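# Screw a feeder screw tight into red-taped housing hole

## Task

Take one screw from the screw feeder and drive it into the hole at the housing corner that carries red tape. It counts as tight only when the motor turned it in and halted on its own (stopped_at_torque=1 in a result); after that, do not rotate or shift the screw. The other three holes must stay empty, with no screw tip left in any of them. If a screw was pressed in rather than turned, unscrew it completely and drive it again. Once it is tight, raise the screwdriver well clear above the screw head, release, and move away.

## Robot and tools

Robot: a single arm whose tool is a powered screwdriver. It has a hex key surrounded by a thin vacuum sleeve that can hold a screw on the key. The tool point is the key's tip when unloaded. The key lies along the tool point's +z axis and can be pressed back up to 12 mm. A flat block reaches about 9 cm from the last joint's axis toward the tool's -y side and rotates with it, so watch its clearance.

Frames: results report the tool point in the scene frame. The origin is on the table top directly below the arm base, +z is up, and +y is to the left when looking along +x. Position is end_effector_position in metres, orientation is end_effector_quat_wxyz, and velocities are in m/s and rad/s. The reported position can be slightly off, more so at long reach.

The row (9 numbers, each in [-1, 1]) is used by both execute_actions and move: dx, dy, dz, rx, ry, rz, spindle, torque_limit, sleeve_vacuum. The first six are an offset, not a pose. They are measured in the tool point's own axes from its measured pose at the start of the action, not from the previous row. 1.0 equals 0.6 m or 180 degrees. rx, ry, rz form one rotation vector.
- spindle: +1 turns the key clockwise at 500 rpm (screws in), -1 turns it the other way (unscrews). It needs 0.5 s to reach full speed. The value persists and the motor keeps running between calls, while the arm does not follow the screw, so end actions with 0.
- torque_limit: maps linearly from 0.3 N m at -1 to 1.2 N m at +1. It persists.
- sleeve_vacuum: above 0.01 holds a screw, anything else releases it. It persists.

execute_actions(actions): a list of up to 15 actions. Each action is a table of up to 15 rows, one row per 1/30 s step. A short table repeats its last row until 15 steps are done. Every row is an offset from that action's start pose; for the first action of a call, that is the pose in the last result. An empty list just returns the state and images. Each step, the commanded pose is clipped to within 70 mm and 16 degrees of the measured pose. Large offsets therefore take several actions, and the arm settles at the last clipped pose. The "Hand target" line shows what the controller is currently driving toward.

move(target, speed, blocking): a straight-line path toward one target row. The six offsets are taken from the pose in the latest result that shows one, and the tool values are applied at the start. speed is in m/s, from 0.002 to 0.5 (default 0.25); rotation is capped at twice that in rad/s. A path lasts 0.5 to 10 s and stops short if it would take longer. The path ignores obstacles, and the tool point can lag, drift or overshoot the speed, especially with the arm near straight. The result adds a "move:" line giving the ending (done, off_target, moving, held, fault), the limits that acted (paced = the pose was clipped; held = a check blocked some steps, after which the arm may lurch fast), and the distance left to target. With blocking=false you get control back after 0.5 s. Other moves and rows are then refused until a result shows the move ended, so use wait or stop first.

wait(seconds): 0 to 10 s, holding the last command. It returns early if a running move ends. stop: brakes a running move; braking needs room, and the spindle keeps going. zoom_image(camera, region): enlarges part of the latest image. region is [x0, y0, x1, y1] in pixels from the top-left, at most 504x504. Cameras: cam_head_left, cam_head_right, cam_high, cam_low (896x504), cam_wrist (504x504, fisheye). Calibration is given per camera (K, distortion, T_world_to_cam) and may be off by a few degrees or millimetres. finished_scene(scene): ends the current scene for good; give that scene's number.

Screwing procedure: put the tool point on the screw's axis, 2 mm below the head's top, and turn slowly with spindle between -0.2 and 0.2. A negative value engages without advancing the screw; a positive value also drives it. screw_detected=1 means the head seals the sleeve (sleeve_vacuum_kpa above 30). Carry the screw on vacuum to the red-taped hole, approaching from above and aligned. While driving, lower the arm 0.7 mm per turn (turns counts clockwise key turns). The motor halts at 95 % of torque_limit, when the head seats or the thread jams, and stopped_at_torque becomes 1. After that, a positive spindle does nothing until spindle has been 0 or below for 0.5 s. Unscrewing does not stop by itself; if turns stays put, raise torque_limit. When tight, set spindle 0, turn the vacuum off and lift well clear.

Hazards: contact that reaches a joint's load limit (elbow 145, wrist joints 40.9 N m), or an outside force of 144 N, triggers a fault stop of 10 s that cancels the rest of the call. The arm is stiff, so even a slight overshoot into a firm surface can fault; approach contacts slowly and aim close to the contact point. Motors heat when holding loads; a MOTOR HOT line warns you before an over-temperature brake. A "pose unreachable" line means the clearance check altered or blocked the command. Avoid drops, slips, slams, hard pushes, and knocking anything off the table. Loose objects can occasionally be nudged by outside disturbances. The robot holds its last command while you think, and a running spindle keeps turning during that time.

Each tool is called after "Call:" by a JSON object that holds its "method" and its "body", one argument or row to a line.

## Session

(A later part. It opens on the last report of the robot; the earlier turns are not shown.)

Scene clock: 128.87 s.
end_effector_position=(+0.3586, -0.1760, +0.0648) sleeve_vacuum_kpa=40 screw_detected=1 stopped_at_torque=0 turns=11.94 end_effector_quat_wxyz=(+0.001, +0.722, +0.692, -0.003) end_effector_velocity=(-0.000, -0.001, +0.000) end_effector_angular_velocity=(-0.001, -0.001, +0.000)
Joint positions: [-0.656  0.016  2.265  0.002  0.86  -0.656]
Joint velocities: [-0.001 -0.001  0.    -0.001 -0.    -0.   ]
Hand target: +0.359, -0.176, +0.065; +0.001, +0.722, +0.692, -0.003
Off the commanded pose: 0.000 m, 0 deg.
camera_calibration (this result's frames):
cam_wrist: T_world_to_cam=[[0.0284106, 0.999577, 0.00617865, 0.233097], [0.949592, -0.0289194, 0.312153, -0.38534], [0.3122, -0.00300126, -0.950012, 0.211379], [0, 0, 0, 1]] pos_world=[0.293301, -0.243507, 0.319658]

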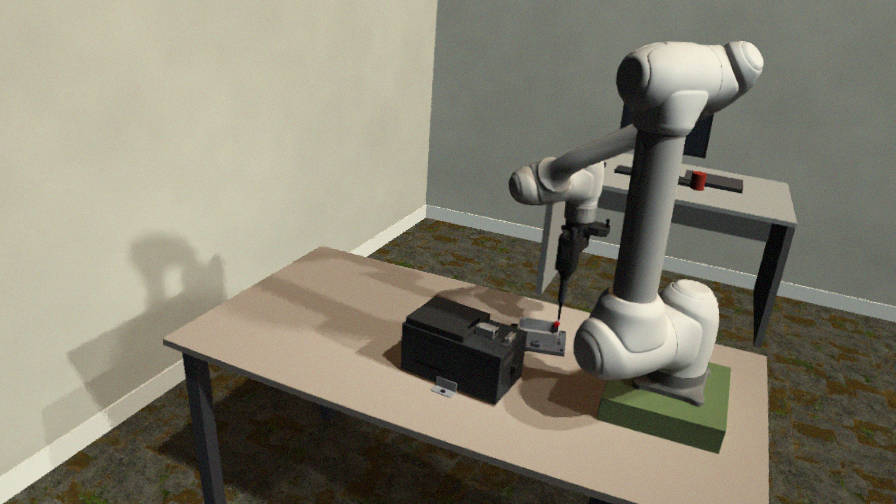

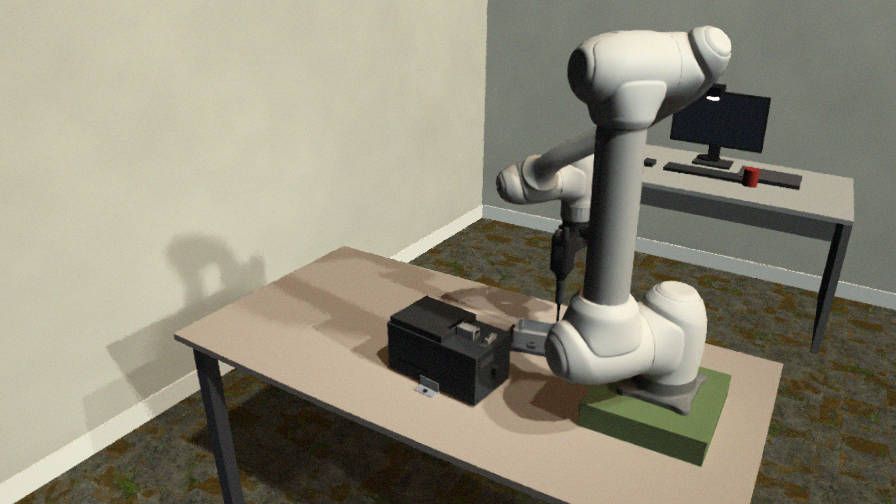

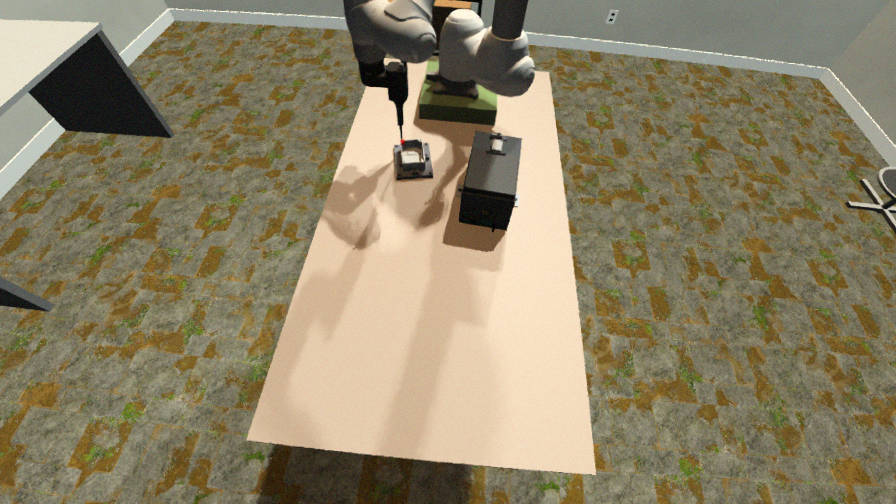

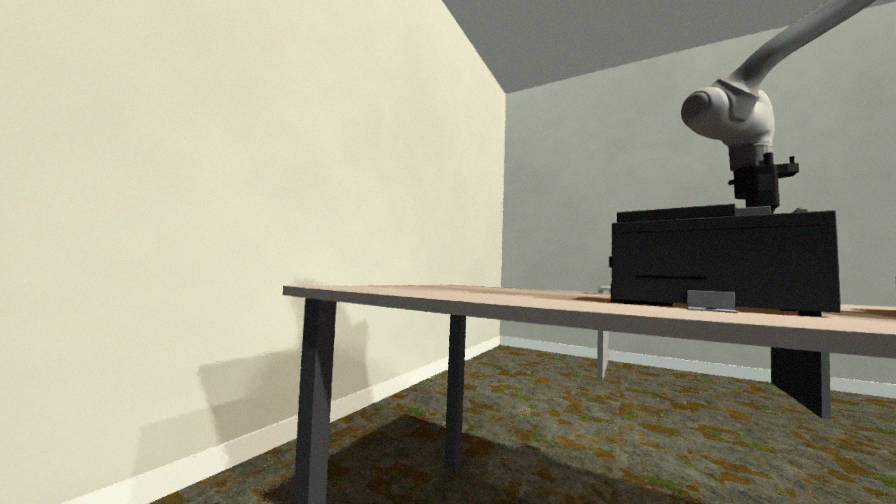

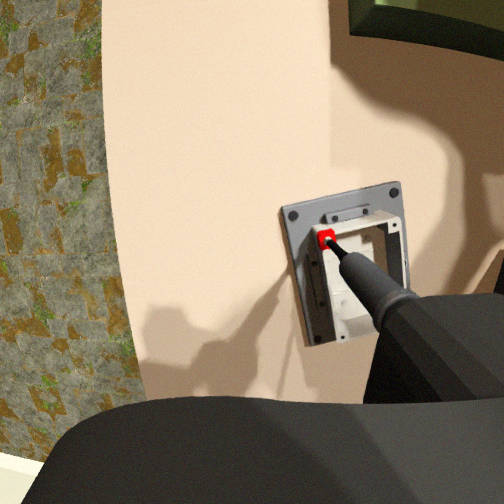

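Call:
{"method": "execute_actions", "body": {
  "actions": [
    [[0,0,-0.006,0,0,0,0,0,1]],
    [[0.0015,0.0022,0,0,0,0,0,0,1]],
    [[0,0,0.005,0,0,0,0.2,0,1]],
    [[0.0003,0.0003,0,0,0,0,0.2,0,1]],
    [[0.0003,0.0003,0,0,0,0,0.2,0,1]],
    [[0.0003,0.0003,0,0,0,0,0.2,0,1]],
    [[0,0,0,0,0,0,0.2,0,1]],
    [[0,0,0,0,0,0,0,0,1]]
  ]
}}

Call:
{"method": "zoom_image", "body": {
  "camera": "cam_wrist",
  "region": [305, 220, 355, 270]
}}

Call:
{"method": "zoom_image", "body": {
  "camera": "cam_head_left",
  "region": [535, 295, 585, 340]
}}

Scene clock: 139.83 s.
end_effector_position=(+0.3603, -0.1745, +0.0653) sleeve_vacuum_kpa=14 screw_detected=0 stopped_at_torque=0 turns=16.05 end_effector_quat_wxyz=(+0.001, +0.722, +0.692, -0.003) end_effector_velocity=(+0.000, +0.001, -0.000) end_effector_angular_velocity=(+0.001, -0.000, -0.000)
Joint positions: [-0.651  0.017  2.263  0.002  0.862 -0.651]
Joint velocities: [0.001 0.    0.    0.001 0.    0.   ]
Hand target: +0.360, -0.175, +0.065; +0.001, +0.722, +0.692, -0.003
Off the commanded pose: 0.000 m, 0 deg.
camera_calibration (this result's frames):
cam_wrist: T_world_to_cam=[[0.0284239, 0.999576, 0.00633001, 0.231548], [0.949648, -0.0289798, 0.311976, -0.387164], [0.312027, -0.00285626, -0.950069, 0.211381], [0, 0, 0, 1]] pos_world=[0.295132, -0.242066, 0.320147]

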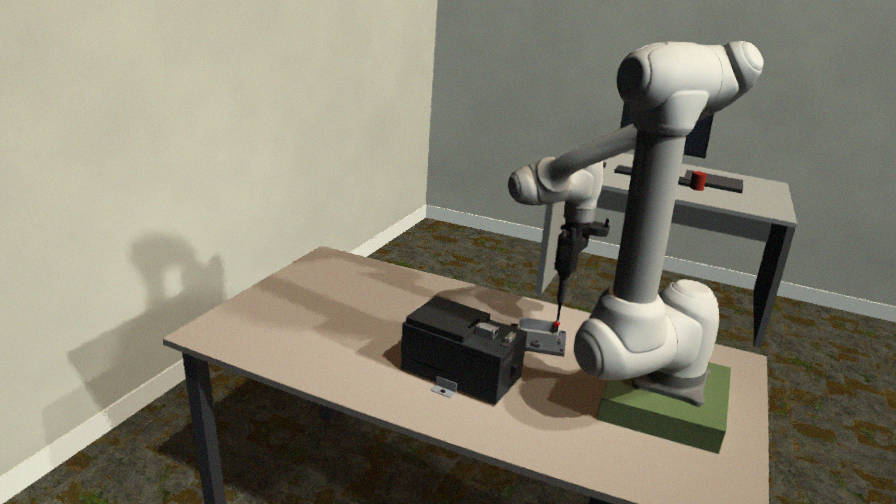

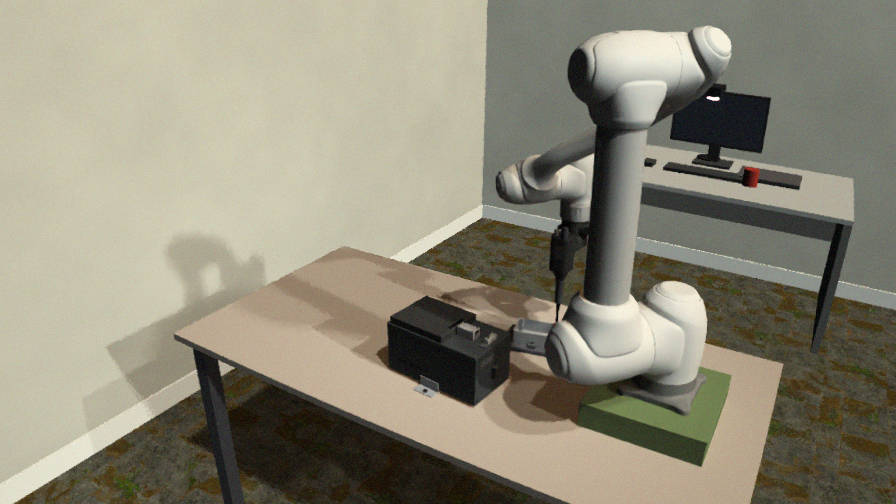

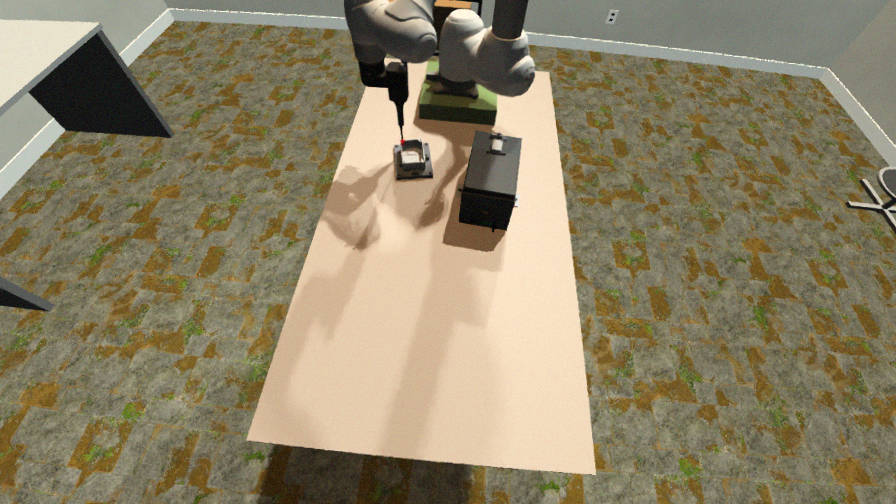

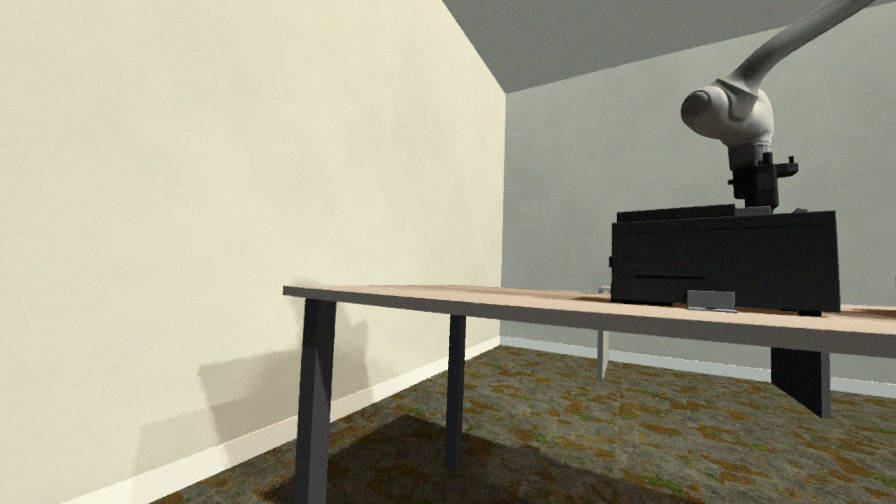

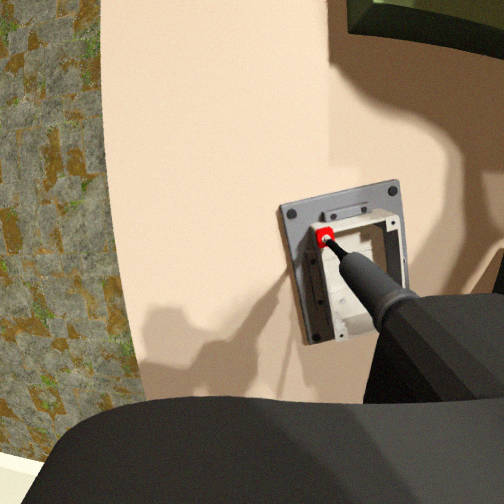

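Region (305, 220, 355, 270) of cam_wrist's 504x504 image, scaled by 10.080, with more detail than that image has.

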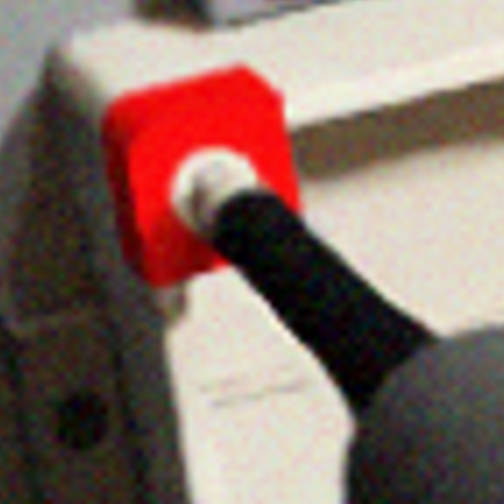

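Region (535, 295, 585, 340) of cam_head_left's 896x504 image, scaled by 10.080, with more detail than that image has; it fills the top 454 rows of this view, and the rest is white.

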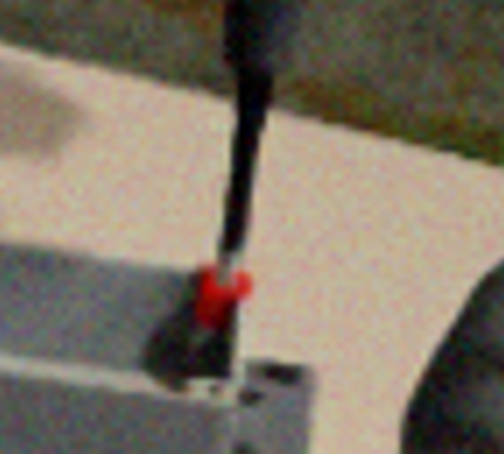

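Call:
{"method": "execute_actions", "body": {
  "actions": [
    [[-0.0012,-0.0013,0.002,0,0,0,0,0,1]],
    [[0,0,0.002,0,0,0,0.15,0,1]],
    [[0,0,0.0015,0,0,0,0.2,0,1]],
    [[0,0,0.0015,0,0,0,0.3,0,1]],
    [[0,0,0.0015,0,0,0,0.3,0,1]],
    [[0,0,0.0015,0,0,0,0.3,0,1]],
    [[0,0,0.0015,0,0,0,0.3,0,1]],
    [[0,0,0,0,0,0,0,0,1]]
  ]
}}

Call:
{"method": "zoom_image", "body": {
  "camera": "cam_wrist",
  "region": [305, 220, 355, 270]
}}

Scene clock: 149.67 s.
end_effector_position=(+0.3595, -0.1753, +0.0584) sleeve_vacuum_kpa=38 screw_detected=1 stopped_at_torque=0 turns=22.47 end_effector_quat_wxyz=(+0.001, +0.722, +0.692, -0.003) end_effector_velocity=(-0.000, +0.000, -0.000) end_effector_angular_velocity=(+0.001, +0.000, +0.000)
Joint positions: [-0.653  0.026  2.27   0.002  0.846 -0.653]
Joint velocities: [-0.     0.001  0.     0.001  0.    -0.001]
Hand target: +0.360, -0.175, +0.058; +0.001, +0.722, +0.692, -0.003
Off the commanded pose: 0.000 m, 0 deg.
camera_calibration (this result's frames):
cam_wrist: T_world_to_cam=[[0.0284426, 0.999576, 0.0062675, 0.232391], [0.949633, -0.0289779, 0.312023, -0.384281], [0.312072, -0.00292292, -0.950054, 0.205064], [0, 0, 0, 1]] pos_world=[0.294321, -0.242829, 0.31327]

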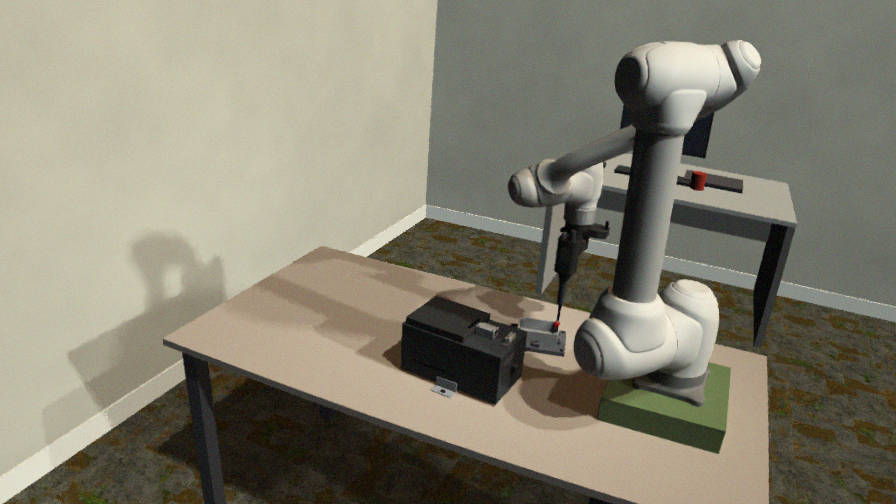

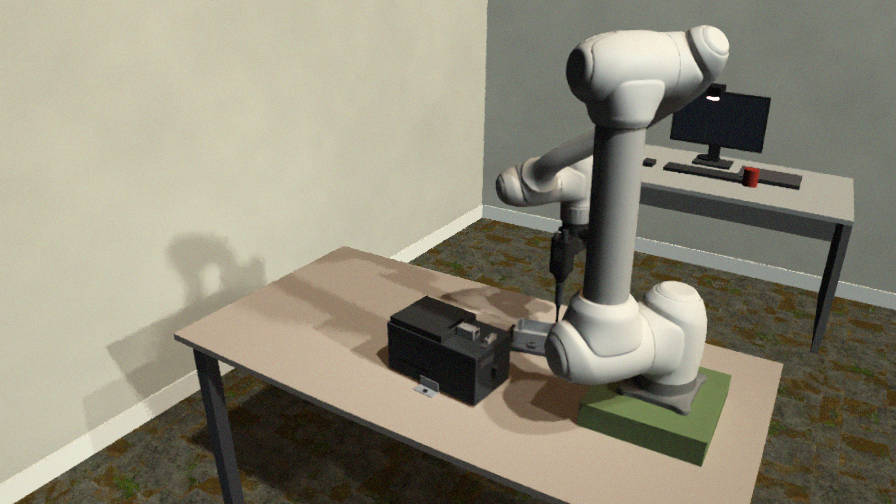

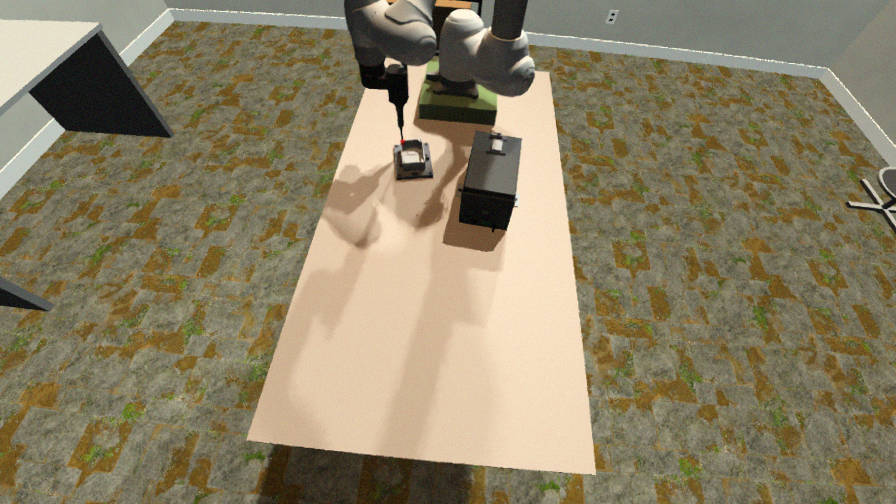

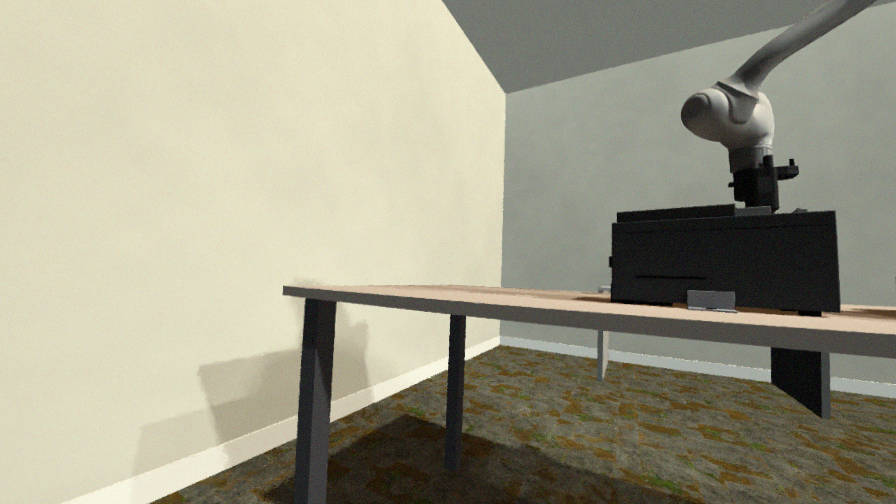

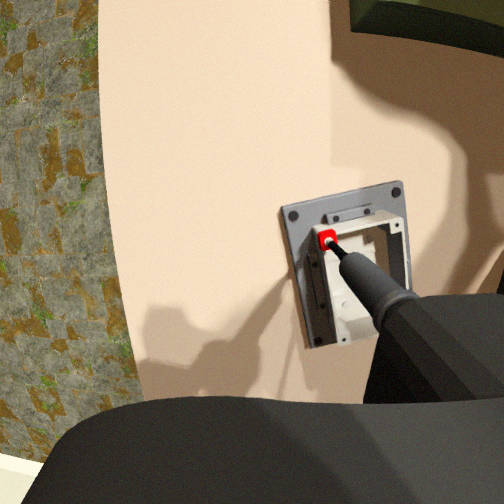

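Region (305, 220, 355, 270) of cam_wrist's 504x504 image, scaled by 10.080, with more detail than that image has.

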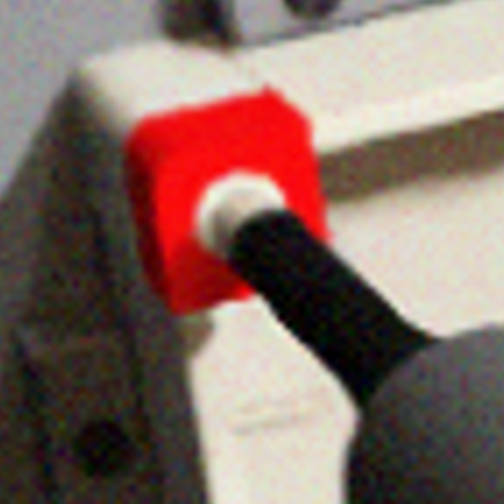

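Call:
{"method": "execute_actions", "body": {
  "actions": [
    [[0,0,0,0,0,0,0.3,0,1]],
    [[0,0,0,0,0,0,0.3,0,1]],
    [[0,0,0,0,0,0,0.3,0,1]],
    [[0,0,0,0,0,0,0.3,0,1]],
    [[0,0,0,0,0,0,0,0,1]]
  ]
}}

Call:
{"method": "zoom_image", "body": {
  "camera": "cam_wrist",
  "region": [305, 220, 355, 270]
}}

Call:
{"method": "zoom_image", "body": {
  "camera": "cam_head_left",
  "region": [535, 295, 585, 340]
}}

Scene clock: 155.73 s.
end_effector_position=(+0.3595, -0.1753, +0.0584) sleeve_vacuum_kpa=40 screw_detected=1 stopped_at_torque=0 turns=27.32 end_effector_quat_wxyz=(+0.001, +0.722, +0.692, -0.003) end_effector_velocity=(+0.000, -0.000, +0.000) end_effector_angular_velocity=(-0.000, -0.001, +0.001)
Joint positions: [-0.653  0.026  2.27   0.002  0.846 -0.653]
Joint velocities: [-0.    -0.     0.     0.    -0.    -0.001]
Hand target: +0.360, -0.175, +0.058; +0.001, +0.722, +0.692, -0.003
Off the commanded pose: 0.000 m, 0 deg.
camera_calibration (this result's frames):
cam_wrist: T_world_to_cam=[[0.0284439, 0.999576, 0.00626787, 0.23239], [0.949632, -0.0289793, 0.312025, -0.384281], [0.312074, -0.00292303, -0.950053, 0.205062], [0, 0, 0, 1]] pos_world=[0.294321, -0.242828, 0.313268]

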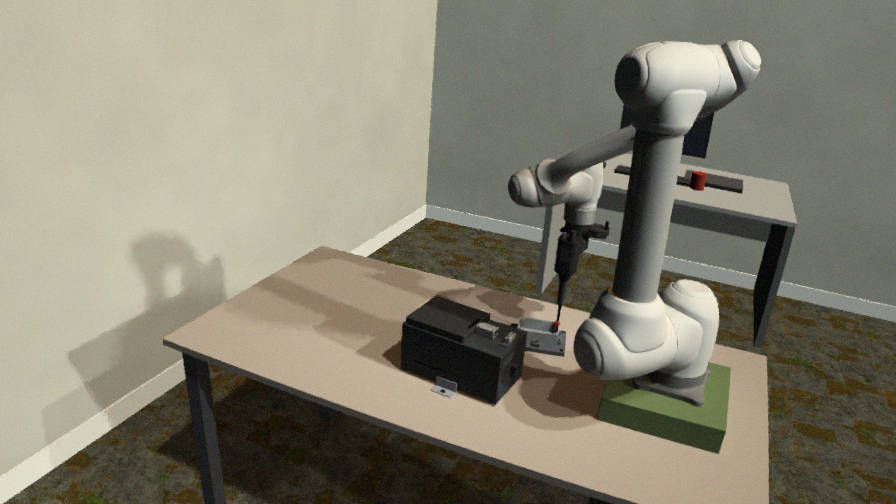

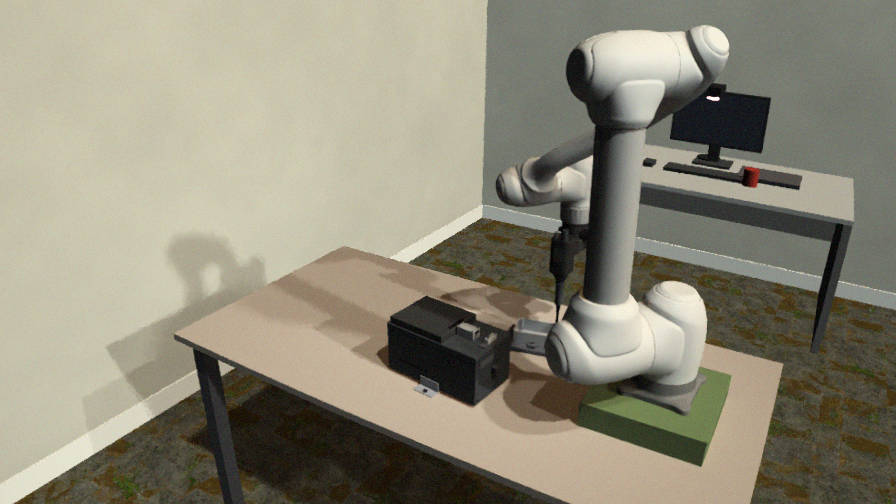

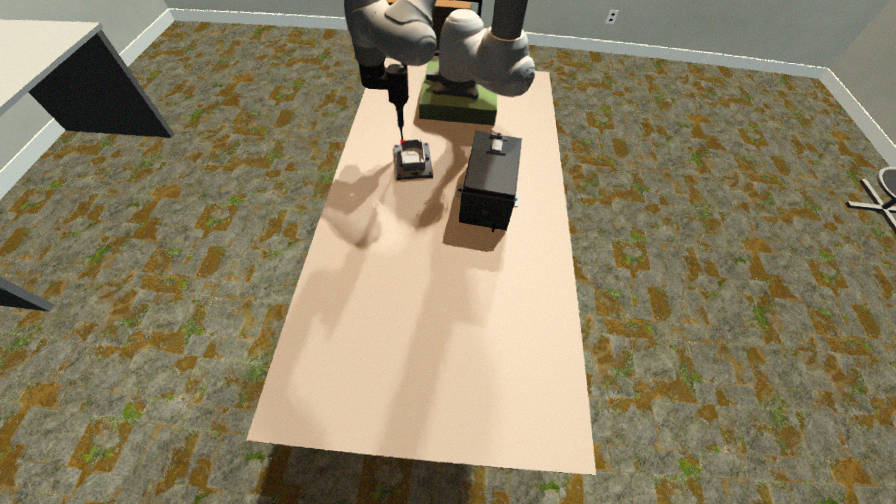

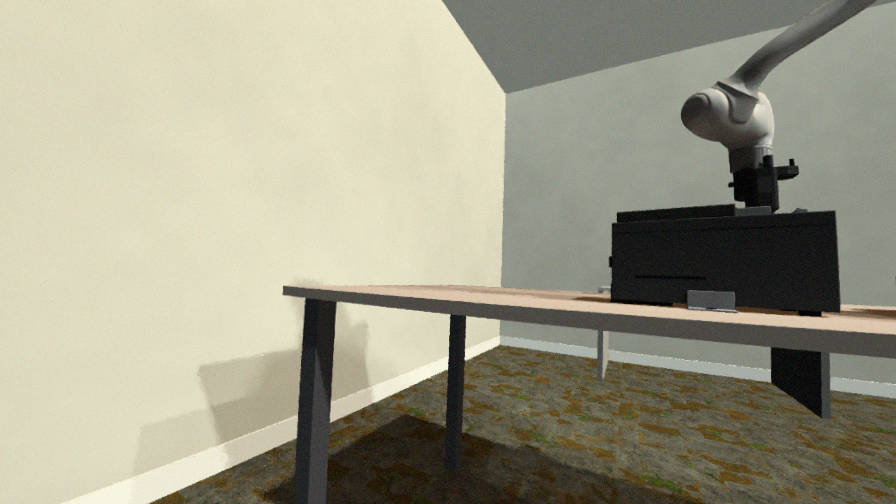

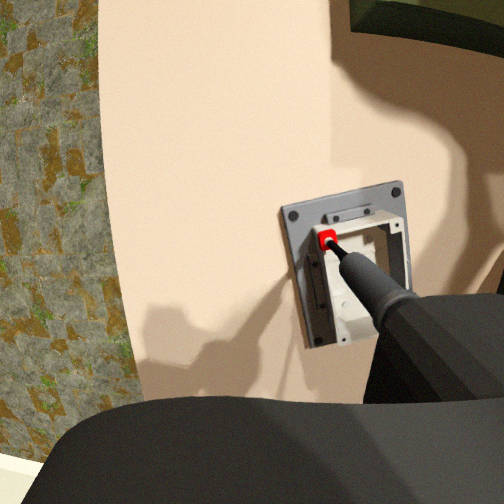

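Region (305, 220, 355, 270) of cam_wrist's 504x504 image, scaled by 10.080, with more detail than that image has.

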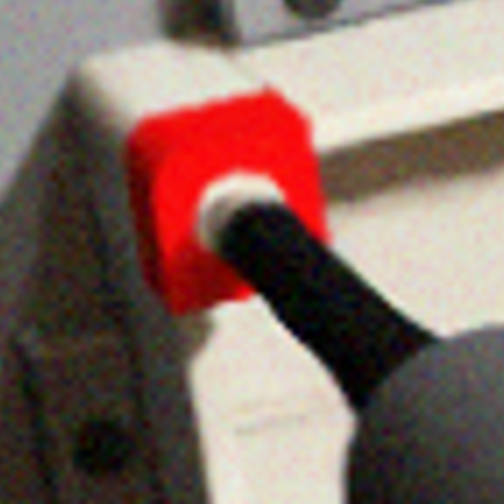

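Region (535, 295, 585, 340) of cam_head_left's 896x504 image, scaled by 10.080, with more detail than that image has; it fills the top 454 rows of this view, and the rest is white.

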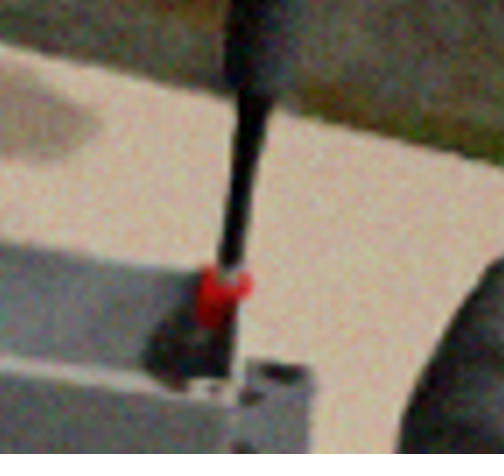

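Advancing now.

Call:
{"method": "execute_actions", "body": {
  "actions": [
    [[0,0,0.001,0,0,0,0.3,0,1]],
    [[0,0,0.001,0,0,0,0.3,0,1]],
    [[0,0,0.001,0,0,0,0.3,0,1]],
    [[0,0,0.001,0,0,0,0.3,0,1]],
    [[0,0,0,0,0,0,0.3,0,1]],
    [[0,0,0,0,0,0,0.3,0,1]],
    [[0,0,0,0,0,0,0,0,1]]
  ]
}}

Call:
{"method": "zoom_image", "body": {
  "camera": "cam_wrist",
  "region": [305, 220, 355, 270]
}}

Scene clock: 162.90 s.
end_effector_position=(+0.3595, -0.1753, +0.0560) sleeve_vacuum_kpa=40 screw_detected=1 stopped_at_torque=1 turns=32.05 end_effector_quat_wxyz=(+0.001, +0.722, +0.692, -0.003) end_effector_velocity=(+0.000, +0.001, -0.000) end_effector_angular_velocity=(+0.001, -0.000, +0.001)
Joint positions: [-0.653  0.029  2.272  0.002  0.84  -0.653]
Joint velocities: [ 0.001  0.     0.     0.001  0.    -0.   ]
Hand target: +0.360, -0.175, +0.056; +0.001, +0.722, +0.692, -0.003
Off the commanded pose: 0.000 m, 0 deg.
camera_calibration (this result's frames):
cam_wrist: T_world_to_cam=[[0.0284617, 0.999575, 0.00626843, 0.232416], [0.949626, -0.0289963, 0.312041, -0.383532], [0.31209, -0.00292856, -0.950048, 0.202771], [0, 0, 0, 1]] pos_world=[0.294314, -0.242844, 0.310863]

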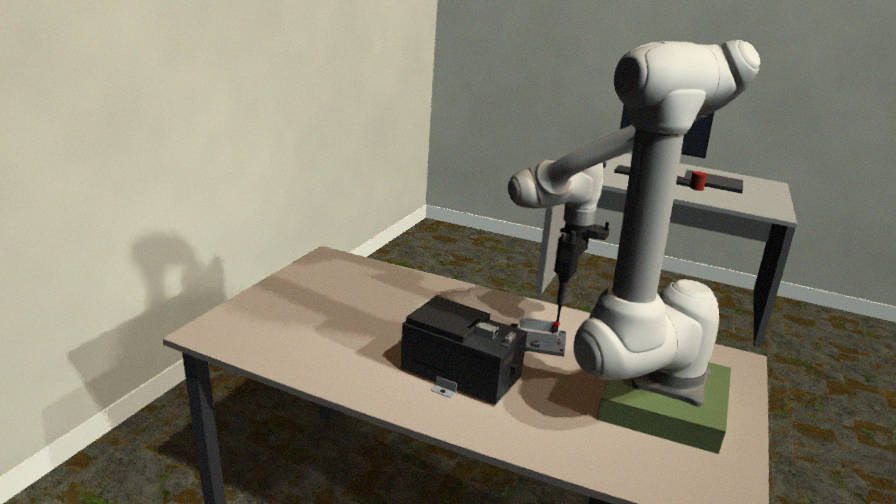

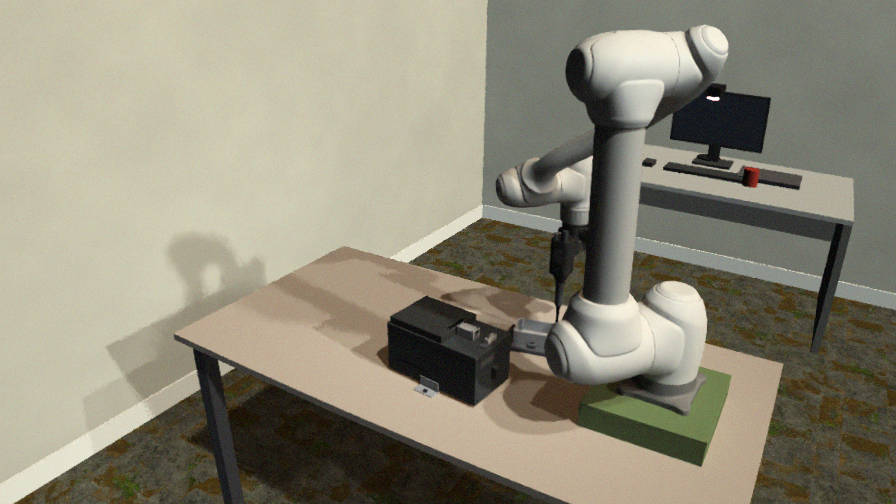

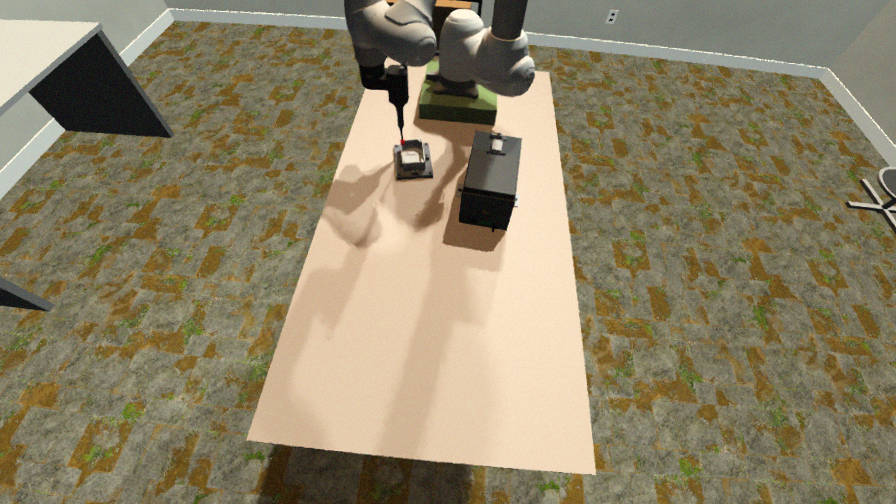

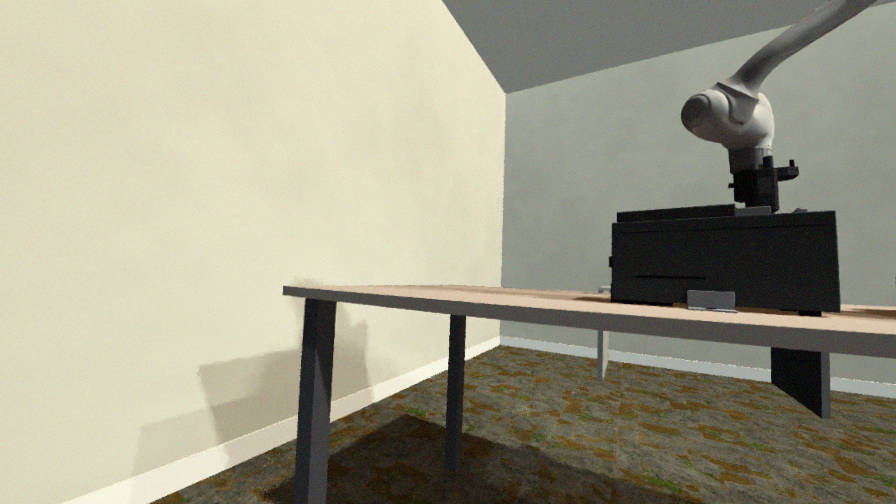

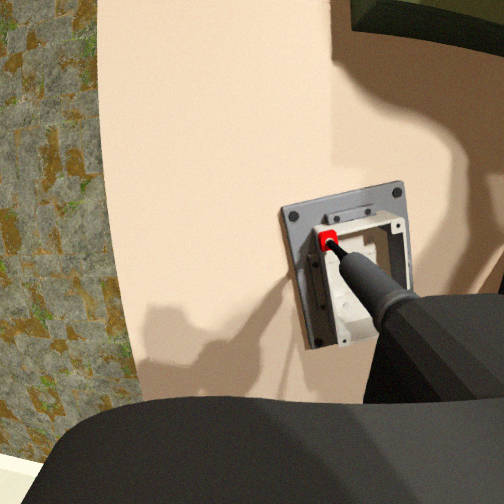

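Region (305, 220, 355, 270) of cam_wrist's 504x504 image, scaled by 10.080, with more detail than that image has.

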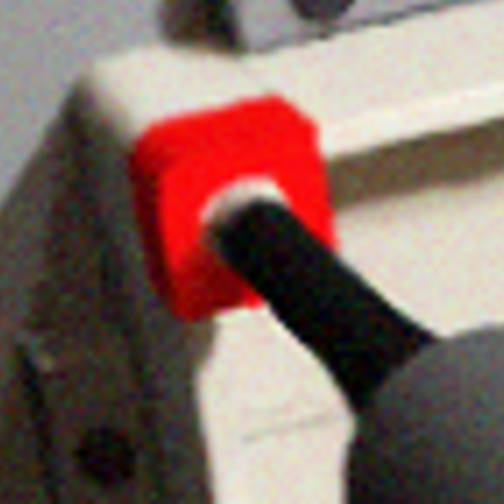

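Call:
{"method": "move", "body": {
  "target": [0,0,-0.2,0,0,0,0,0,0],
  "speed": 0.15
}}

Call:
{"method": "finished_scene", "body": {
  "scene": 1
}}

Scene clock: 167.03 s.
end_effector_position=(+0.3600, -0.1742, +0.1761) sleeve_vacuum_kpa=0 screw_detected=0 stopped_at_torque=1 turns=32.05 end_effector_quat_wxyz=(+0.001, +0.722, +0.692, -0.003) end_effector_velocity=(+0.000, +0.000, +0.001) end_effector_angular_velocity=(-0.001, -0.001, -0.000)
Joint positions: [-0.653 -0.106  2.14   0.002  1.107 -0.653]
Joint velocities: [ 0.    -0.002 -0.001  0.     0.002  0.001]
Hand target: +0.360, -0.174, +0.176; +0.001, +0.722, +0.692, -0.003
Off the commanded pose: 0.000 m, 0 deg.
move: done
camera_calibration (this result's frames):
cam_wrist: T_world_to_cam=[[0.0280847, 0.999584, 0.00659128, 0.230653], [0.949585, -0.0287385, 0.312189, -0.421347], [0.312249, -0.00250877, -0.949997, 0.316694], [0, 0, 0, 1]] pos_world=[0.29474, -0.241872, 0.430878]

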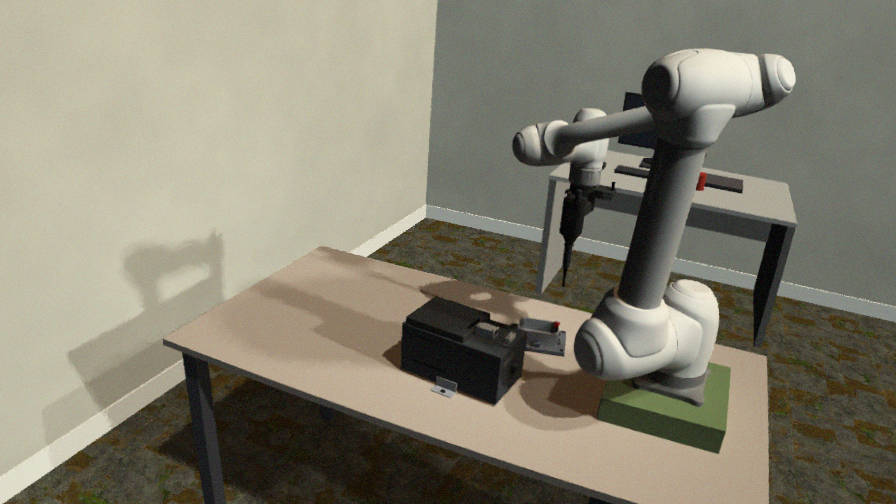

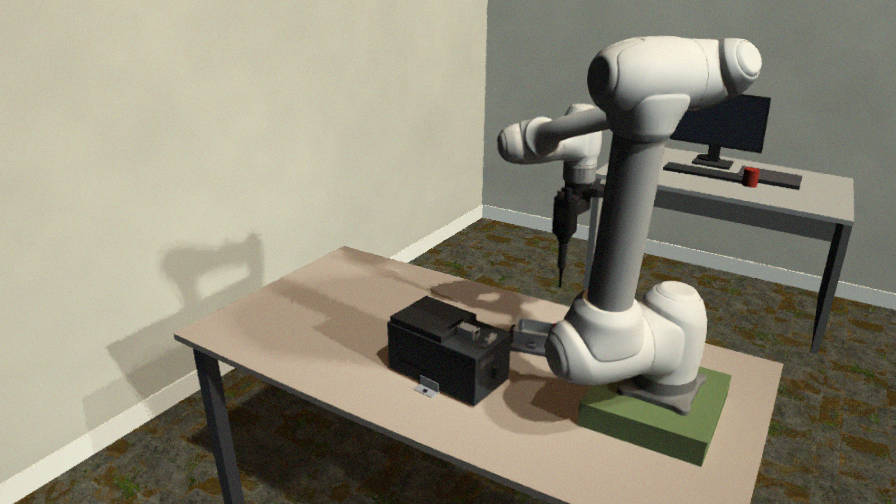

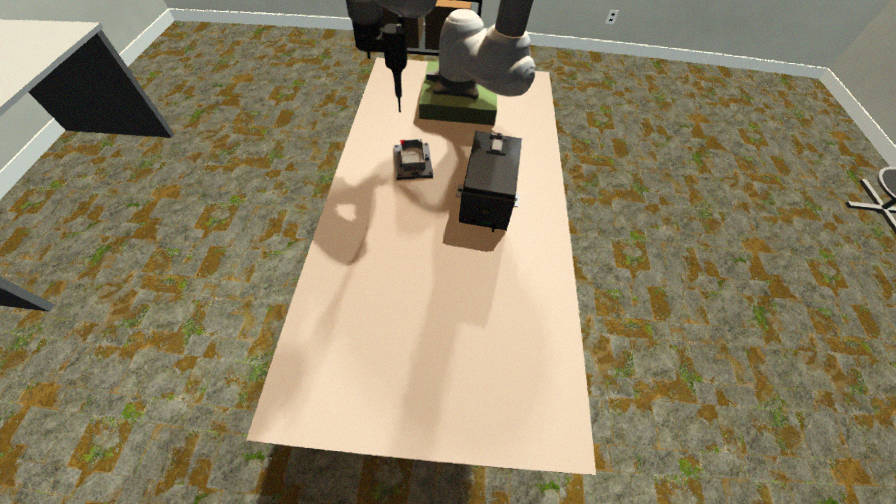

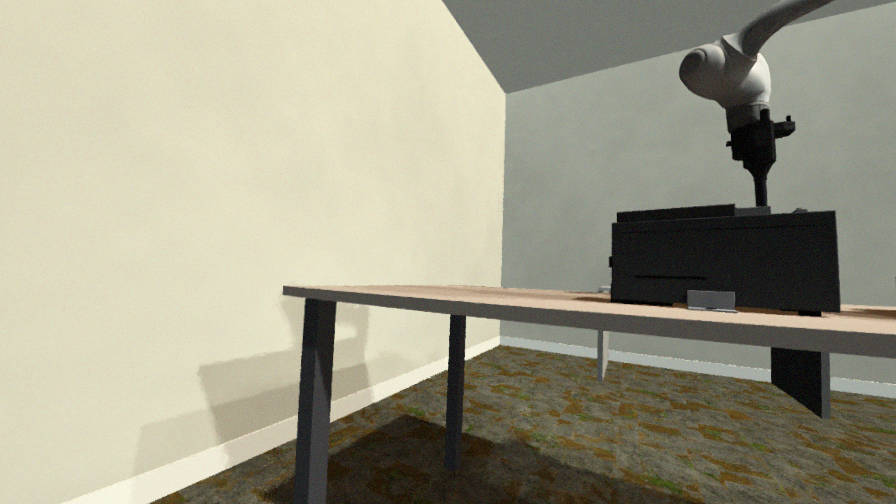

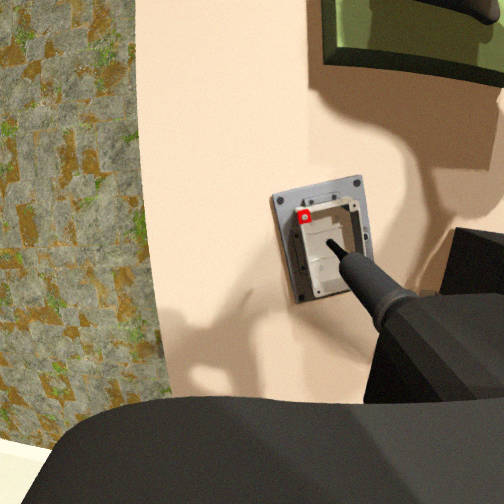

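The scene is finished: the task was done.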